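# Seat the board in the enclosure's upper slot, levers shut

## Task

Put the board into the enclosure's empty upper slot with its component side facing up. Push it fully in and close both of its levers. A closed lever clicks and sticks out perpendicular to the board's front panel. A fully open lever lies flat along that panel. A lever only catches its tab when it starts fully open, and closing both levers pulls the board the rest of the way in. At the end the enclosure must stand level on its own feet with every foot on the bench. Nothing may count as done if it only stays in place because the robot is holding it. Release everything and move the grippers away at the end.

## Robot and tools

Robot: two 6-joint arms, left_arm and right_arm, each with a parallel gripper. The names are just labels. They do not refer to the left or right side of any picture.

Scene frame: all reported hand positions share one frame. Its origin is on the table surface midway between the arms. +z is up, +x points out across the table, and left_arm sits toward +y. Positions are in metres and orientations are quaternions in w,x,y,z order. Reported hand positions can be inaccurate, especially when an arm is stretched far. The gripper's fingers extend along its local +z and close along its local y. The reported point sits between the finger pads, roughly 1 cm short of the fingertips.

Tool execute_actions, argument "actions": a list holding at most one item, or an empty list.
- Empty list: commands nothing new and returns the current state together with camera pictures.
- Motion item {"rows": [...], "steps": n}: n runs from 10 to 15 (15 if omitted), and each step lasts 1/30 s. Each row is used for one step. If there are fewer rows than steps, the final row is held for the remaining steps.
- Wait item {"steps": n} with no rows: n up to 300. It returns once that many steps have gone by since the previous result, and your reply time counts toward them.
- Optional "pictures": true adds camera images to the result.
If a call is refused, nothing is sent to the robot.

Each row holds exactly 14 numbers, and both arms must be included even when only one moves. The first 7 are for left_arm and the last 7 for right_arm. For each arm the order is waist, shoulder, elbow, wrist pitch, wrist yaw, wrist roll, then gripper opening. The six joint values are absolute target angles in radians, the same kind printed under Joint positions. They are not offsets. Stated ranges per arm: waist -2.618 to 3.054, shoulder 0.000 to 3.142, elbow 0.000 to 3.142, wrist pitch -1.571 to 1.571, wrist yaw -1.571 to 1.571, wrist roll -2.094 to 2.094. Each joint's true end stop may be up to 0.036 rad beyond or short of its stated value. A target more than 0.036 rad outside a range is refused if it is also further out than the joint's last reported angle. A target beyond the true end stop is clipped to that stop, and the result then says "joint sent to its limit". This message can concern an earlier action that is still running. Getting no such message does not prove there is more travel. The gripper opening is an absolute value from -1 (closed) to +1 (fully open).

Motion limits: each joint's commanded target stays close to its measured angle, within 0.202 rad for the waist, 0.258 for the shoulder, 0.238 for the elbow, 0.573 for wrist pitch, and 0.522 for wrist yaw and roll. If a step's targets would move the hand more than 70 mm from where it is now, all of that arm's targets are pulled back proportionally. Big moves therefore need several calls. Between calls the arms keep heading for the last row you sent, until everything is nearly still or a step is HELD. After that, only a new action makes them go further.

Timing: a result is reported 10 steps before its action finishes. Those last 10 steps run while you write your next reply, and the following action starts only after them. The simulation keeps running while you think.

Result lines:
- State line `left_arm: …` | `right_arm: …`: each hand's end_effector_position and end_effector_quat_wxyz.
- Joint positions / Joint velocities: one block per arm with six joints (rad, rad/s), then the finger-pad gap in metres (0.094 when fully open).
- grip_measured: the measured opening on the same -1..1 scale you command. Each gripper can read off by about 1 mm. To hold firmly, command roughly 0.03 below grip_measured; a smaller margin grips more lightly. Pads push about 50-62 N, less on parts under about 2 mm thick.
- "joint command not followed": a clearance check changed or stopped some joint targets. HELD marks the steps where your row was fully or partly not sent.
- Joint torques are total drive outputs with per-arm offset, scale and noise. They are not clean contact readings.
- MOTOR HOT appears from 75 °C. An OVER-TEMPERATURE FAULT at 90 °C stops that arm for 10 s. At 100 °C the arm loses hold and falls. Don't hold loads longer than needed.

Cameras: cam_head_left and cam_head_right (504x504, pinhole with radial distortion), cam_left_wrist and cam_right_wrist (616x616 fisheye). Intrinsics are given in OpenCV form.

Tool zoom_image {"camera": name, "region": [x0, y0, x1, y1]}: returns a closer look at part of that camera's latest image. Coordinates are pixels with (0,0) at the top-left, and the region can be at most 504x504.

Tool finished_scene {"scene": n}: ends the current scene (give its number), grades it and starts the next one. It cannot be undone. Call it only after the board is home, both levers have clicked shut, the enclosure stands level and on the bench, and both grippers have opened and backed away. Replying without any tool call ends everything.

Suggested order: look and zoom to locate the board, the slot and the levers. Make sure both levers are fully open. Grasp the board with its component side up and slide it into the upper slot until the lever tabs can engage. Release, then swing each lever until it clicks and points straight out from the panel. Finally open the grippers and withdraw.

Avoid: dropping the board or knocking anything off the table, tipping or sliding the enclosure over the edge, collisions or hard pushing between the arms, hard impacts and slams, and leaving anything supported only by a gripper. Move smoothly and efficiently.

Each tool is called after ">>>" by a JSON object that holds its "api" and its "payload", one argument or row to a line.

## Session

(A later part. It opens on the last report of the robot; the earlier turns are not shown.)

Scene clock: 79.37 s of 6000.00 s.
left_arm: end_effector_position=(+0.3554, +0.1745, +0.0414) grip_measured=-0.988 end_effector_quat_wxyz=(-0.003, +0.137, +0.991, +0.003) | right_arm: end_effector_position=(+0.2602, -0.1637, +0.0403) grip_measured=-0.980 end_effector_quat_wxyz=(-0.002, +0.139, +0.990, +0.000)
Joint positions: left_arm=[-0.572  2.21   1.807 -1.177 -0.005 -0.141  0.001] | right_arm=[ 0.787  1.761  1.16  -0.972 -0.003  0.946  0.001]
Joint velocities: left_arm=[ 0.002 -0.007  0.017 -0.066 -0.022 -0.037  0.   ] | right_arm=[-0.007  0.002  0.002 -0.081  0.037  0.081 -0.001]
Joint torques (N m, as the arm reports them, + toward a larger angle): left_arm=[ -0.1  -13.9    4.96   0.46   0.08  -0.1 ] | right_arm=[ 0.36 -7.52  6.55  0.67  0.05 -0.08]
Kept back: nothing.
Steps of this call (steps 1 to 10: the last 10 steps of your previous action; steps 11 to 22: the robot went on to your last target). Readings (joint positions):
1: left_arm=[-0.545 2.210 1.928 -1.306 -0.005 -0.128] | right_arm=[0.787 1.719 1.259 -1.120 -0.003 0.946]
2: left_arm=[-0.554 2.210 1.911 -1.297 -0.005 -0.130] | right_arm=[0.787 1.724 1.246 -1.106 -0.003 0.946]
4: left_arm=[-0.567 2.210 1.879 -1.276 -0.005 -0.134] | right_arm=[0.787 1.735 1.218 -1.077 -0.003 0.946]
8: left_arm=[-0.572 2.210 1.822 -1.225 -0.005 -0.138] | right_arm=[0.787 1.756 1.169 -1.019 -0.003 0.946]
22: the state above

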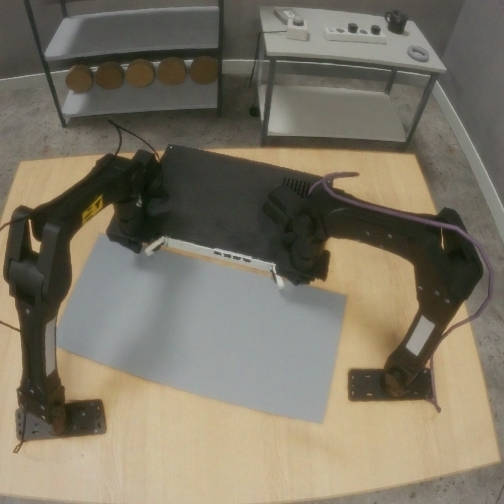

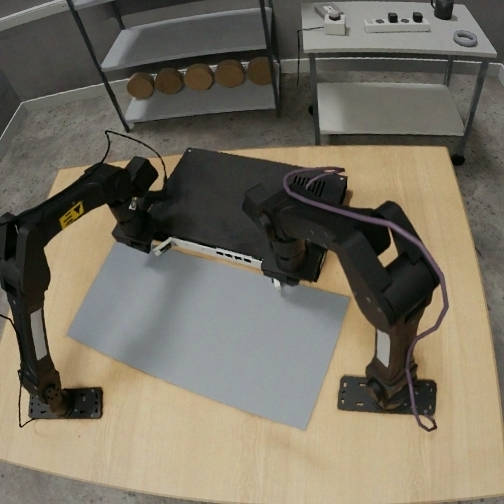

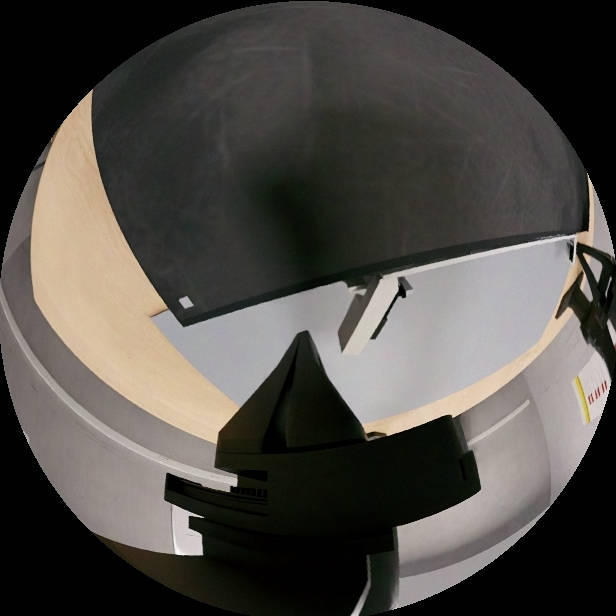

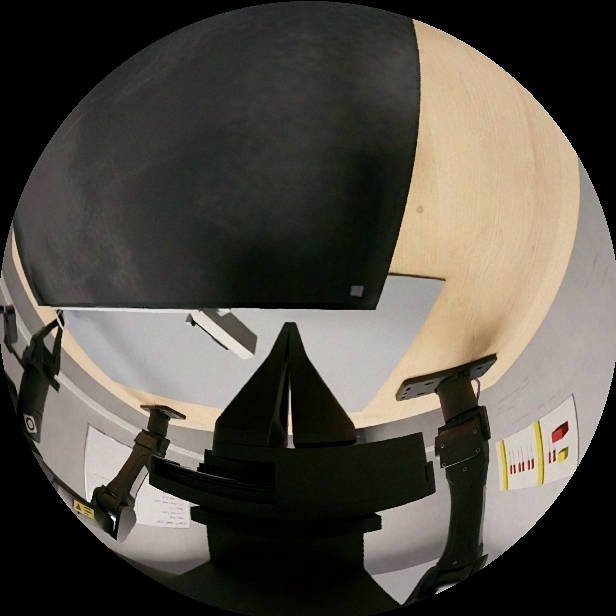

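>>> {"api": "execute_actions", "payload": {
  "actions": [
    {"rows":[[-0.572,2.2,1.797,-1.15,0,-0.15,-0.85,0.79,1.76,1.158,-0.962,0,0.94,-0.85],[-0.572,2.2,1.797,-1.14,0,-0.15,-0.7,0.79,1.76,1.158,-0.962,0,0.94,-0.7],[-0.572,2.2,1.797,-1.14,0,-0.15,-0.55,0.79,1.76,1.158,-0.962,0,0.94,-0.55],[-0.572,2.2,1.797,-1.14,0,-0.15,-0.4,0.79,1.76,1.158,-0.962,0,0.94,-0.4],[-0.572,2.2,1.797,-1.14,0,-0.15,-0.27,0.79,1.76,1.158,-0.962,0,0.94,-0.27],[-0.572,2.2,1.797,-1.14,0,-0.15,-0.14,0.79,1.76,1.158,-0.962,0,0.94,-0.14],[-0.572,2.2,1.797,-1.14,0,-0.15,0,0.79,1.76,1.158,-0.962,0,0.94,0],[-0.572,2.2,1.797,-1.14,0,-0.15,0.13,0.79,1.76,1.158,-0.962,0,0.94,0.13],[-0.572,2.2,1.797,-1.14,0,-0.15,0.26,0.79,1.76,1.158,-0.962,0,0.94,0.26],[-0.572,2.2,1.797,-1.14,0,-0.15,0.39,0.79,1.76,1.158,-0.962,0,0.94,0.39],[-0.572,2.2,1.797,-1.14,0,-0.15,0.52,0.79,1.76,1.158,-0.962,0,0.94,0.52],[-0.572,2.2,1.797,-1.14,0,-0.15,0.65,0.79,1.76,1.158,-0.962,0,0.94,0.65],[-0.572,2.2,1.797,-1.14,0,-0.15,0.78,0.79,1.76,1.158,-0.962,0,0.94,0.78],[-0.572,2.2,1.797,-1.14,0,-0.15,0.9,0.79,1.76,1.158,-0.962,0,0.94,0.9],[-0.572,2.2,1.797,-1.14,0,-0.15,1,0.79,1.76,1.158,-0.962,0,0.94,1]]}
  ]
}}

>>> {"api": "execute_actions", "payload": {
  "actions": [
    {"rows":[[-0.576,2.2,1.797,-1.14,0.015,-0.15,1,0.792,1.76,1.158,-0.945,-0.01,0.94,1],[-0.58,2.2,1.797,-1.14,0.03,-0.15,1,0.794,1.76,1.158,-0.93,-0.02,0.94,1],[-0.584,2.2,1.797,-1.14,0.045,-0.15,1,0.796,1.76,1.158,-0.915,-0.03,0.94,1],[-0.588,2.2,1.797,-1.14,0.06,-0.15,1,0.798,1.76,1.158,-0.90,-0.04,0.94,1],[-0.592,2.2,1.797,-1.14,0.075,-0.15,1,0.80,1.76,1.158,-0.885,-0.05,0.94,1],[-0.596,2.2,1.797,-1.14,0.09,-0.15,1,0.802,1.76,1.158,-0.87,-0.06,0.94,1],[-0.6,2.2,1.797,-1.14,0.105,-0.15,1,0.804,1.76,1.158,-0.855,-0.07,0.94,1],[-0.604,2.2,1.797,-1.14,0.12,-0.15,1,0.806,1.76,1.158,-0.84,-0.08,0.94,1],[-0.608,2.2,1.797,-1.14,0.135,-0.15,1,0.808,1.76,1.158,-0.825,-0.09,0.94,1],[-0.612,2.2,1.797,-1.14,0.15,-0.15,1,0.81,1.76,1.158,-0.81,-0.10,0.94,1]]}
  ]
}}

>>> {"api": "execute_actions", "payload": {
  "actions": [
    {"steps":20}
  ],
  "pictures": true
}}

Scene clock: 81.10 s of 6000.00 s.
left_arm: end_effector_position=(+0.3582, +0.1737, +0.0413) grip_measured=-0.348 end_effector_quat_wxyz=(+0.002, +0.136, +0.991, +0.003) | right_arm: end_effector_position=(+0.2605, -0.1634, +0.0403) grip_measured=-0.349 end_effector_quat_wxyz=(-0.002, +0.139, +0.990, +0.001)
Joint positions: left_arm=[-0.572  2.21   1.807 -1.165 -0.007 -0.142  0.031] | right_arm=[ 0.787  1.761  1.16  -0.97  -0.003  0.946  0.031]
Joint velocities: left_arm=[-0.002  0.027 -0.002 -0.051 -0.081  0.022  0.153] | right_arm=[ 0.002 -0.022 -0.007 -0.051 -0.007  0.051  0.156]
Joint torques (N m, as the arm reports them, + toward a larger angle): left_arm=[  0.01 -13.94   4.95   0.54   0.2   -0.1 ] | right_arm=[ 0.36 -7.41  6.48  0.72  0.05 -0.06]
Steps of this call (steps 1 to 30: the robot went on to your last target; steps 31 to 47: nothing new was sent; steps 48 to 52: the first 5 steps of this action). Readings (joint positions):
48: left_arm=[-0.572 2.210 1.807 -1.174 -0.005 -0.142] | right_arm=[0.787 1.761 1.160 -0.970 -0.003 0.946]
49: left_arm=[-0.572 2.210 1.807 -1.172 -0.005 -0.142] | right_arm=[0.787 1.761 1.160 -0.970 -0.003 0.946]
51: left_arm=[-0.572 2.210 1.807 -1.166 -0.005 -0.142] | right_arm=[0.787 1.761 1.160 -0.970 -0.003 0.946]
52: the state above

Scene clock: 81.60 s of 6000.00 s.
left_arm: end_effector_position=(+0.3622, +0.1917, +0.0416) grip_measured=+1.000 end_effector_quat_wxyz=(+0.002, +0.126, +0.992, +0.026) | right_arm: end_effector_position=(+0.2555, -0.1826, +0.0410) grip_measured=+1.000 end_effector_quat_wxyz=(-0.006, +0.142, +0.989, -0.039)
Joint positions: left_arm=[-0.548  2.21   1.807 -1.178 -0.052 -0.14   0.094] | right_arm=[ 0.776  1.761  1.16  -1.034  0.047  0.944  0.094]
Joint velocities: left_arm=[ 0.017 -0.012  0.002 -0.022 -0.037 -0.154  0.   ] | right_arm=[-0.002  0.002  0.002 -0.066  0.007  0.007  0.   ]
Joint torques (N m, as the arm reports them, + toward a larger angle): left_arm=[ -2.77 -13.84   4.98   0.62   1.37  -0.11] | right_arm=[ 2.41 -7.29  6.41  2.05 -0.84 -0.1 ]
Steps of this call (steps 1 to 10: the last 10 steps of your previous action; steps 11 to 15: the first 5 steps of this action). Readings (joint positions):
11: left_arm=[-0.548 2.210 1.807 -1.178 -0.056 -0.140] | right_arm=[0.776 1.761 1.160 -1.034 0.047 0.944]
12: left_arm=[-0.548 2.210 1.807 -1.178 -0.055 -0.140] | right_arm=[0.776 1.761 1.160 -1.034 0.047 0.944]
14: left_arm=[-0.548 2.210 1.807 -1.178 -0.054 -0.140] | right_arm=[0.776 1.761 1.160 -1.034 0.047 0.944]
15: the state above

Scene clock: 82.27 s of 6000.00 s.
left_arm: end_effector_position=(+0.3616, +0.1904, +0.0415) grip_measured=+1.000 end_effector_quat_wxyz=(+0.001, +0.126, +0.992, +0.022) | right_arm: end_effector_position=(+0.2554, -0.1816, +0.0404) grip_measured=+1.000 end_effector_quat_wxyz=(-0.006, +0.142, +0.989, -0.037)
Joint positions: left_arm=[-0.548  2.21   1.807 -1.178 -0.044 -0.14   0.094] | right_arm=[ 0.776  1.761  1.157 -1.028  0.042  0.944  0.094]
Joint velocities: left_arm=[-0.002  0.012 -0.012 -0.037  0.051 -0.007  0.   ] | right_arm=[ 0.002 -0.017 -0.002  0.051  0.007  0.066  0.   ]
Joint torques (N m, as the arm reports them, + toward a larger angle): left_arm=[ -4.   -13.86   4.98   0.62   2.15  -0.11] | right_arm=[ 3.29 -7.28  6.55  2.72 -1.33 -0.07]
Kept back: nothing.
Steps of this call (steps 1 to 10: the last 10 steps of your previous action; steps 11 to 15: the robot went on to your last target; steps 16 to 20: nothing new was sent). Readings (joint positions):
1: left_arm=[-0.548 2.210 1.807 -1.178 -0.051 -0.140] | right_arm=[0.776 1.761 1.160 -1.033 0.046 0.944]
2: left_arm=[-0.548 2.210 1.807 -1.178 -0.049 -0.140] | right_arm=[0.776 1.761 1.160 -1.032 0.046 0.944]
4: left_arm=[-0.548 2.210 1.807 -1.178 -0.046 -0.140] | right_arm=[0.776 1.761 1.160 -1.031 0.044 0.944]
8: left_arm=[-0.548 2.210 1.807 -1.178 -0.044 -0.140] | right_arm=[0.776 1.761 1.157 -1.028 0.042 0.944]
20: the state above
All arms were judged still, so your last target was given up. Only a new action makes them travel on or press farther. Fingers that are still opening or closing keep moving.

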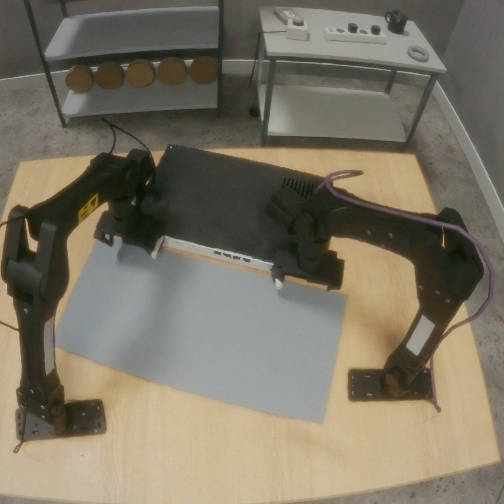

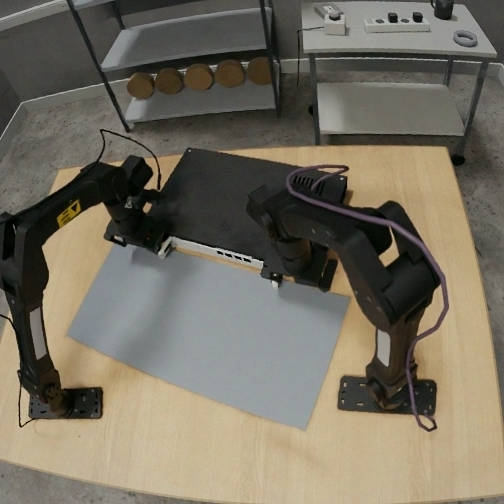

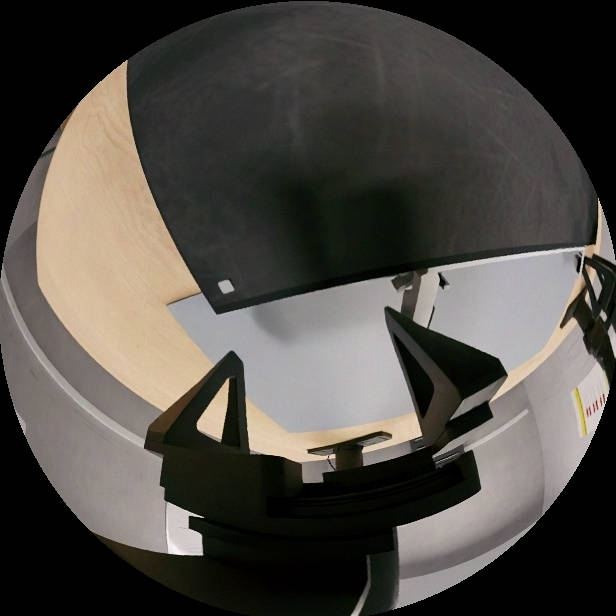

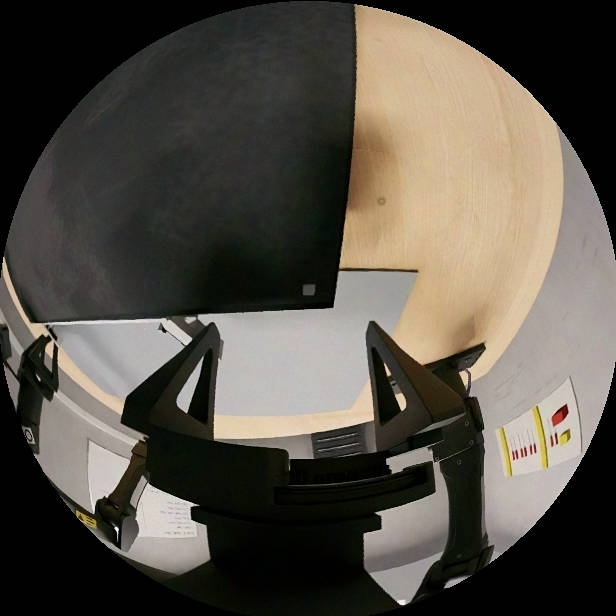

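More force.

>>> {"api": "execute_actions", "payload": {
  "actions": [
    {"rows":[[-0.616,2.2,1.797,-1.14,0.16,-0.15,1,0.812,1.76,1.17,-0.795,-0.11,0.94,1],[-0.62,2.2,1.797,-1.14,0.17,-0.15,1,0.814,1.76,1.17,-0.78,-0.12,0.94,1],[-0.624,2.2,1.797,-1.14,0.18,-0.15,1,0.816,1.76,1.17,-0.765,-0.13,0.94,1],[-0.628,2.2,1.797,-1.14,0.19,-0.15,1,0.818,1.76,1.17,-0.75,-0.14,0.94,1],[-0.632,2.2,1.797,-1.14,0.2,-0.15,1,0.82,1.76,1.17,-0.735,-0.15,0.94,1],[-0.636,2.2,1.797,-1.14,0.21,-0.15,1,0.822,1.76,1.17,-0.72,-0.16,0.94,1],[-0.64,2.2,1.797,-1.14,0.22,-0.15,1,0.824,1.76,1.17,-0.705,-0.17,0.94,1],[-0.644,2.2,1.797,-1.14,0.23,-0.15,1,0.826,1.76,1.17,-0.69,-0.18,0.94,1],[-0.648,2.2,1.797,-1.14,0.24,-0.15,1,0.828,1.76,1.17,-0.675,-0.19,0.94,1],[-0.652,2.2,1.797,-1.14,0.25,-0.15,1,0.83,1.76,1.17,-0.66,-0.20,0.94,1]]}
  ]
}}

>>> {"api": "execute_actions", "payload": {
  "actions": [
    {"steps":18}
  ]
}}

Scene clock: 83.07 s of 6000.00 s.
left_arm: end_effector_position=(+0.3601, +0.1847, +0.0414) grip_measured=+1.000 end_effector_quat_wxyz=(-0.001, +0.127, +0.992, +0.011) | right_arm: end_effector_position=(+0.2569, -0.1723, +0.0397) grip_measured=+1.000 end_effector_quat_wxyz=(-0.008, +0.142, +0.990, -0.015)
Joint positions: left_arm=[-0.552  2.21   1.807 -1.175 -0.021 -0.14   0.094] | right_arm=[ 0.779  1.761  1.157 -0.999  0.01   0.944  0.094]
Joint velocities: left_arm=[-0.027 -0.007  0.002  0.11  -0.037 -0.022  0.   ] | right_arm=[ 0.115  0.002 -0.071  0.842 -0.564 -0.081  0.   ]
Joint torques (N m, as the arm reports them, + toward a larger angle): left_arm=[ -4.87 -13.91   4.92   0.52   2.44  -0.11] | right_arm=[ 3.38 -7.36  8.06  1.97 -0.62 -0.01]
Steps of this call (steps 1 to 19: nothing new was sent; steps 20 to 24: the first 5 steps of this action). Readings (joint positions):
20: left_arm=[-0.548 2.210 1.807 -1.178 -0.043 -0.140] | right_arm=[0.776 1.761 1.157 -1.028 0.042 0.944]
21: left_arm=[-0.548 2.210 1.807 -1.178 -0.039 -0.140] | right_arm=[0.776 1.761 1.157 -1.027 0.040 0.944]
23: left_arm=[-0.549 2.210 1.807 -1.177 -0.022 -0.140] | right_arm=[0.776 1.761 1.157 -1.017 0.027 0.944]
24: the state above

Scene clock: 83.67 s of 6000.00 s.
left_arm: end_effector_position=(+0.3601, +0.1834, +0.0414) grip_measured=+1.000 end_effector_quat_wxyz=(-0.000, +0.128, +0.992, +0.008) | right_arm: end_effector_position=(+0.2578, -0.1661, +0.0386) grip_measured=+1.000 end_effector_quat_wxyz=(-0.006, +0.145, +0.989, -0.004)
Joint positions: left_arm=[-0.553  2.21   1.807 -1.173 -0.016 -0.14   0.094] | right_arm=[ 0.785  1.761  1.153 -0.976 -0.004  0.957  0.094]
Joint velocities: left_arm=[-0.017  0.017 -0.002 -0.066 -0.066 -0.022  0.   ] | right_arm=[ 0.007 -0.007  0.017  0.037  0.037 -0.007  0.   ]
Joint torques (N m, as the arm reports them, + toward a larger angle): left_arm=[ -6.21 -13.87   4.98   0.59   2.97  -0.11] | right_arm=[ 4.39 -7.41  8.09  3.78 -1.86 -0.2 ]
Kept back: nothing.
Steps of this call (steps 1 to 10: the last 10 steps of your previous action; steps 11 to 18: the robot went on to your last target). Readings (joint positions):
1: left_arm=[-0.553 2.210 1.807 -1.174 -0.019 -0.140] | right_arm=[0.784 1.761 1.155 -0.981 0.001 0.945]
2: left_arm=[-0.553 2.210 1.807 -1.173 -0.018 -0.140] | right_arm=[0.785 1.761 1.153 -0.978 0.001 0.948]
4: left_arm=[-0.553 2.210 1.807 -1.173 -0.017 -0.140] | right_arm=[0.785 1.761 1.153 -0.977 -0.002 0.951]
8: left_arm=[-0.553 2.210 1.807 -1.173 -0.016 -0.140] | right_arm=[0.785 1.761 1.153 -0.976 -0.004 0.955]
18: the state above

Snapped. Unload, close, lift and look.

>>> {"api": "execute_actions", "payload": {
  "actions": [
    {"rows":[[-0.6,2.2,1.797,-1.16,0.1,-0.15,1,0.81,1.76,1.17,-0.82,-0.1,0.95,1],[-0.555,2.2,1.797,-1.17,-0.015,-0.15,1,0.785,1.76,1.17,-0.975,0,0.95,1],[-0.555,2.2,1.797,-1.17,-0.015,-0.15,0.6,0.785,1.76,1.17,-0.975,0,0.95,0.6],[-0.555,2.2,1.797,-1.17,-0.015,-0.15,0.2,0.785,1.76,1.17,-0.975,0,0.95,0.2],[-0.555,2.2,1.797,-1.17,-0.015,-0.15,-0.2,0.785,1.76,1.17,-0.975,0,0.95,-0.2],[-0.555,2.2,1.797,-1.17,-0.015,-0.15,-0.2,0.785,1.76,1.17,-0.975,0,0.95,-0.2],[-0.555,2.2,1.797,-1.17,-0.015,-0.15,-0.2,0.785,1.76,1.17,-0.975,0,0.95,-0.2],[-0.555,2.19,1.85,-1.2,0,-0.15,-0.2,0.785,1.75,1.21,-1.01,0,0.95,-0.2],[-0.555,2.18,1.88,-1.24,0,-0.15,-0.2,0.785,1.74,1.24,-1.05,0,0.95,-0.2],[-0.555,2.17,1.91,-1.28,0,-0.15,-0.2,0.785,1.72,1.27,-1.09,0,0.95,-0.2],[-0.555,2.16,1.94,-1.32,0,-0.15,-0.2,0.785,1.71,1.30,-1.13,0,0.95,-0.2],[-0.555,2.15,1.97,-1.36,0,-0.15,-0.2,0.785,1.70,1.335,-1.17,0,0.95,-0.2]]}
  ]
}}

>>> {"api": "execute_actions", "payload": {
  "actions": [
    {"steps":22}
  ],
  "pictures": true
}}

Scene clock: 84.57 s of 6000.00 s.
left_arm: end_effector_position=(+0.3613, +0.1865, +0.0414) grip_measured=+0.281 end_effector_quat_wxyz=(+0.001, +0.126, +0.992, +0.014) | right_arm: end_effector_position=(+0.2570, -0.1690, +0.0386) grip_measured=+0.299 end_effector_quat_wxyz=(-0.007, +0.147, +0.989, -0.009)
Joint positions: left_arm=[-0.549  2.21   1.807 -1.174 -0.027 -0.14   0.06 ] | right_arm=[ 0.783  1.761  1.153 -0.986  0.002  0.958  0.061]
Joint velocities: left_arm=[ 0.002  0.002 -0.002 -0.007 -0.022 -0.022 -0.422] | right_arm=[-0.002 -0.012 -0.022  0.022 -0.081 -0.022 -0.42 ]
Joint torques (N m, as the arm reports them, + toward a larger angle): left_arm=[ -0.43 -13.88   4.97   0.33   0.14  -0.1 ] | right_arm=[ 0.35 -7.3   8.21  0.62  0.   -0.1 ]
Steps of this call (steps 1 to 15: the robot went on to your last target; steps 16 to 22: nothing new was sent; steps 23 to 27: the first 5 steps of this action). Readings (joint positions):
23: left_arm=[-0.551 2.210 1.807 -1.173 -0.021 -0.140] | right_arm=[0.784 1.761 1.153 -0.982 -0.001 0.958]
24: left_arm=[-0.549 2.210 1.807 -1.174 -0.028 -0.140] | right_arm=[0.783 1.761 1.153 -0.987 0.003 0.958]
26: left_arm=[-0.549 2.210 1.807 -1.174 -0.027 -0.140] | right_arm=[0.783 1.761 1.153 -0.987 0.002 0.958]
27: the state above

Scene clock: 85.30 s of 6000.00 s.
left_arm: end_effector_position=(+0.3585, +0.1847, +0.0985) grip_measured=-0.198 end_effector_quat_wxyz=(+0.011, +0.126, +0.992, +0.003) | right_arm: end_effector_position=(+0.2680, -0.1599, +0.0966) grip_measured=-0.198 end_effector_quat_wxyz=(+0.012, +0.147, +0.989, +0.012)
Joint positions: left_arm=[-0.549  2.157  1.95  -1.343 -0.011 -0.141  0.038] | right_arm=[ 0.783  1.706  1.325 -1.156  0.     0.958  0.038]
Joint velocities: left_arm=[ 0.007 -0.007 -0.007 -0.037 -0.066 -0.007 -0.   ] | right_arm=[ 0.002  0.002 -0.002 -0.007  0.007  0.066 -0.   ]
Joint torques (N m, as the arm reports them, + toward a larger angle): left_arm=[ -0.37 -13.38   7.32   0.22   0.16  -0.1 ] | right_arm=[ 0.26 -7.33  7.92  0.57  0.01 -0.1 ]
Kept back: nothing.
Steps of this call (steps 1 to 10: the last 10 steps of your previous action; steps 11 to 22: the robot went on to your last target). Readings (joint positions):
1: left_arm=[-0.549 2.210 1.807 -1.174 -0.027 -0.141] | right_arm=[0.783 1.761 1.153 -0.985 0.002 0.958]
2: left_arm=[-0.549 2.210 1.807 -1.174 -0.027 -0.141] | right_arm=[0.783 1.761 1.153 -0.985 0.001 0.958]
4: left_arm=[-0.549 2.210 1.816 -1.185 -0.022 -0.141] | right_arm=[0.783 1.761 1.168 -1.001 0.001 0.958]
8: left_arm=[-0.549 2.204 1.906 -1.267 -0.016 -0.141] | right_arm=[0.783 1.747 1.271 -1.082 0.000 0.958]
22: the state above

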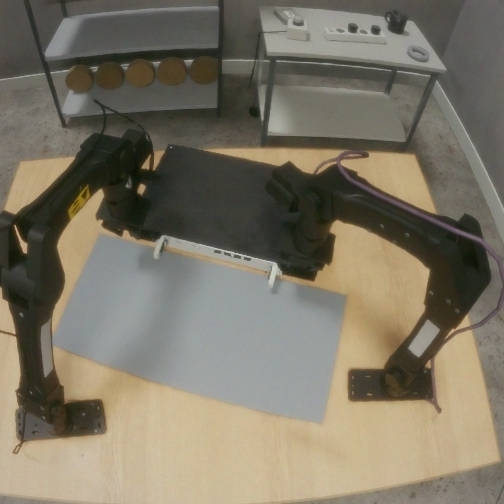

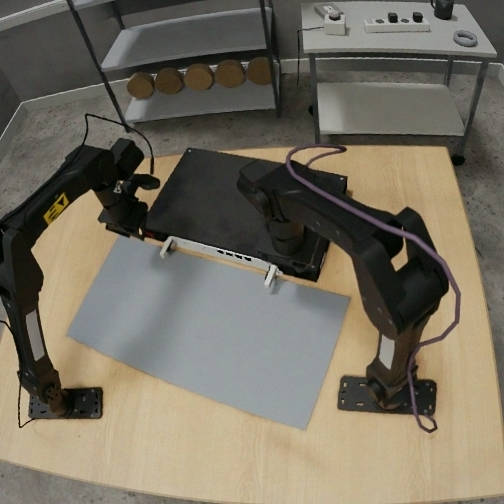

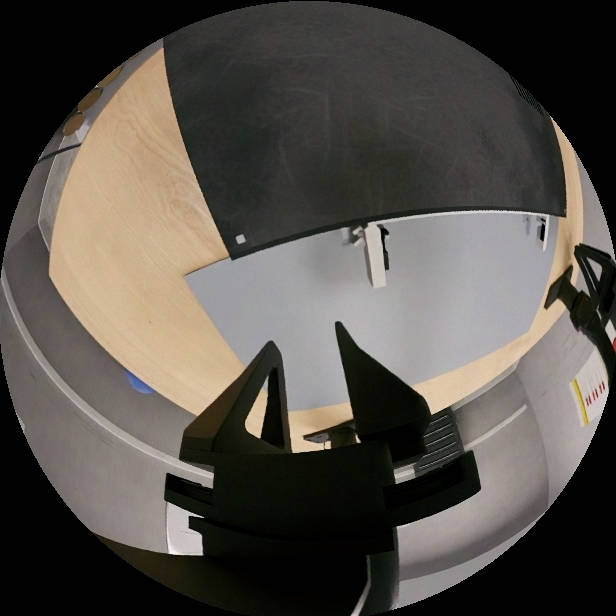

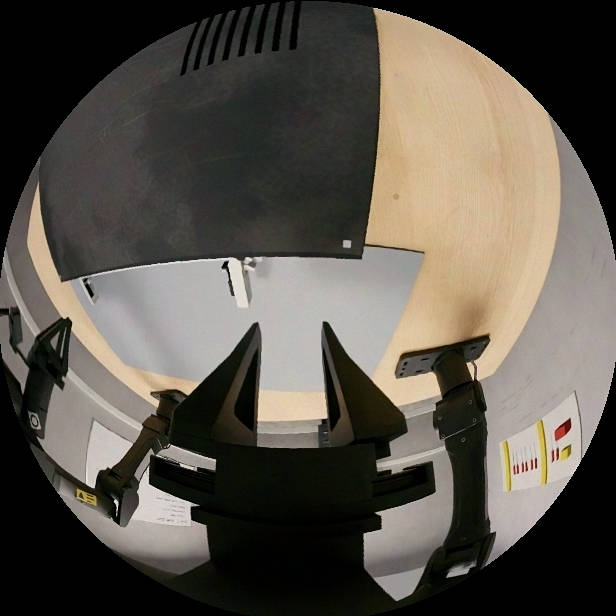

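>>> {"api": "execute_actions", "payload": {
  "actions": [
    {"rows":[[-0.5,1.9,1.7,-1.33,0,-0.1,-0.2,0.75,1.5,1.2,-1.2,0,0.7,-0.2],[-0.5,1.9,1.7,-1.33,0,-0.1,-0.2,0.75,1.5,1.2,-1.2,0,0.7,-0.2],[-0.5,1.9,1.7,-1.33,0,-0.1,-0.2,0.75,1.5,1.2,-1.2,0,0.7,-0.2],[-0.5,1.9,1.7,-1.33,0,-0.1,-0.2,0.75,1.5,1.2,-1.2,0,0.7,-0.2],[-0.5,1.6,1.4,-1.3,0,-0.1,-0.2,0.7,1.25,1.0,-1.2,0,0.5,-0.2],[-0.5,1.6,1.4,-1.3,0,-0.1,-0.2,0.7,1.25,1.0,-1.2,0,0.5,-0.2],[-0.5,1.6,1.4,-1.3,0,-0.1,-0.2,0.7,1.25,1.0,-1.2,0,0.5,-0.2],[-0.5,1.6,1.4,-1.3,0,-0.1,-0.2,0.7,1.25,1.0,-1.2,0,0.5,-0.2],[-0.5,1.3,1.1,-1.25,0,-0.1,-0.2,0.65,1.0,0.8,-1.2,0,0.4,-0.2]]}
  ]
}}

>>> {"api": "execute_actions", "payload": {
  "actions": [
    {"steps":25}
  ]
}}

>>> {"api": "finished_scene", "payload": {
  "scene": 2
}}

Scene clock: 86.17 s of 6000.00 s.
left_arm: end_effector_position=(+0.3092, +0.2181, +0.1136) grip_measured=-0.198 end_effector_quat_wxyz=(+0.002, +0.119, +0.993, +0.004) | right_arm: end_effector_position=(+0.2405, -0.1915, +0.1131) grip_measured=-0.198 end_effector_quat_wxyz=(+0.030, +0.068, +0.997, +0.028)
Joint positions: left_arm=[-0.515  1.929  1.673 -1.313 -0.008 -0.12   0.038] | right_arm=[ 0.751  1.498  1.174 -1.164 -0.004  0.768  0.038]
Joint velocities: left_arm=[ 0.266 -2.034 -2.352  1.531 -0.051  0.037 -0.001] | right_arm=[-0.33  -1.966 -1.81   1.297 -0.168 -1.868 -0.001]
Joint torques (N m, as the arm reports them, + toward a larger angle): left_arm=[  0.01 -17.34   2.32  -1.61   0.1    0.06] | right_arm=[ -2.79 -13.07   1.12  -1.82   0.26  -0.01]
Steps of this call (steps 1 to 21: the robot went on to your last target; steps 22 to 26: the first 5 steps of this action). Readings (joint positions):
22: left_arm=[-0.546 2.128 1.904 -1.314 -0.010 -0.137] | right_arm=[0.780 1.683 1.304 -1.144 -0.001 0.922]
23: left_arm=[-0.542 2.075 1.821 -1.291 -0.008 -0.131] | right_arm=[0.775 1.641 1.261 -1.135 -0.003 0.879]
25: left_arm=[-0.524 1.983 1.724 -1.330 -0.008 -0.122] | right_arm=[0.760 1.553 1.210 -1.175 -0.003 0.818]
26: the state above

Scene clock: 87.00 s of 6000.00 s.
left_arm: end_effector_position=(+0.1840, +0.2684, +0.1414) grip_measured=-0.198 end_effector_quat_wxyz=(+0.062, +0.117, +0.991, -0.010) | right_arm: end_effector_position=(+0.1658, -0.2660, +0.1054) grip_measured=-0.198 end_effector_quat_wxyz=(+0.069, -0.062, +0.995, +0.038)
Joint positions: left_arm=[-0.501  1.291  1.113 -1.266 -0.008 -0.109  0.038] | right_arm=[ 0.656  1.002  0.801 -1.212 -0.004  0.413  0.038]
Joint velocities: left_arm=[ 0.012  0.012 -0.002 -0.007  0.022 -0.037 -0.001] | right_arm=[ 0.017 -0.002 -0.007 -0.007 -0.007 -0.037  0.   ]
Joint torques (N m, as the arm reports them, + toward a larger angle): left_arm=[ 0.07 -3.34  5.    0.66  0.1   0.06] | right_arm=[-0.52 -1.19  7.16  1.06  0.06 -0.07]
Kept back: nothing.
Steps of this call (steps 1 to 10: the last 10 steps of your previous action; steps 11 to 25: the robot went on to your last target). Readings (joint positions):
1: left_arm=[-0.508 1.854 1.591 -1.287 -0.008 -0.118] | right_arm=[0.736 1.422 1.111 -1.146 -0.005 0.715]
2: left_arm=[-0.503 1.774 1.515 -1.288 -0.008 -0.116] | right_arm=[0.719 1.348 1.060 -1.163 -0.005 0.674]
4: left_arm=[-0.501 1.629 1.401 -1.294 -0.008 -0.114] | right_arm=[0.697 1.231 0.987 -1.182 -0.005 0.602]
8: left_arm=[-0.501 1.322 1.148 -1.289 -0.008 -0.111] | right_arm=[0.656 1.008 0.813 -1.220 -0.004 0.490]
25: the state above

The scene is finished: the task was done.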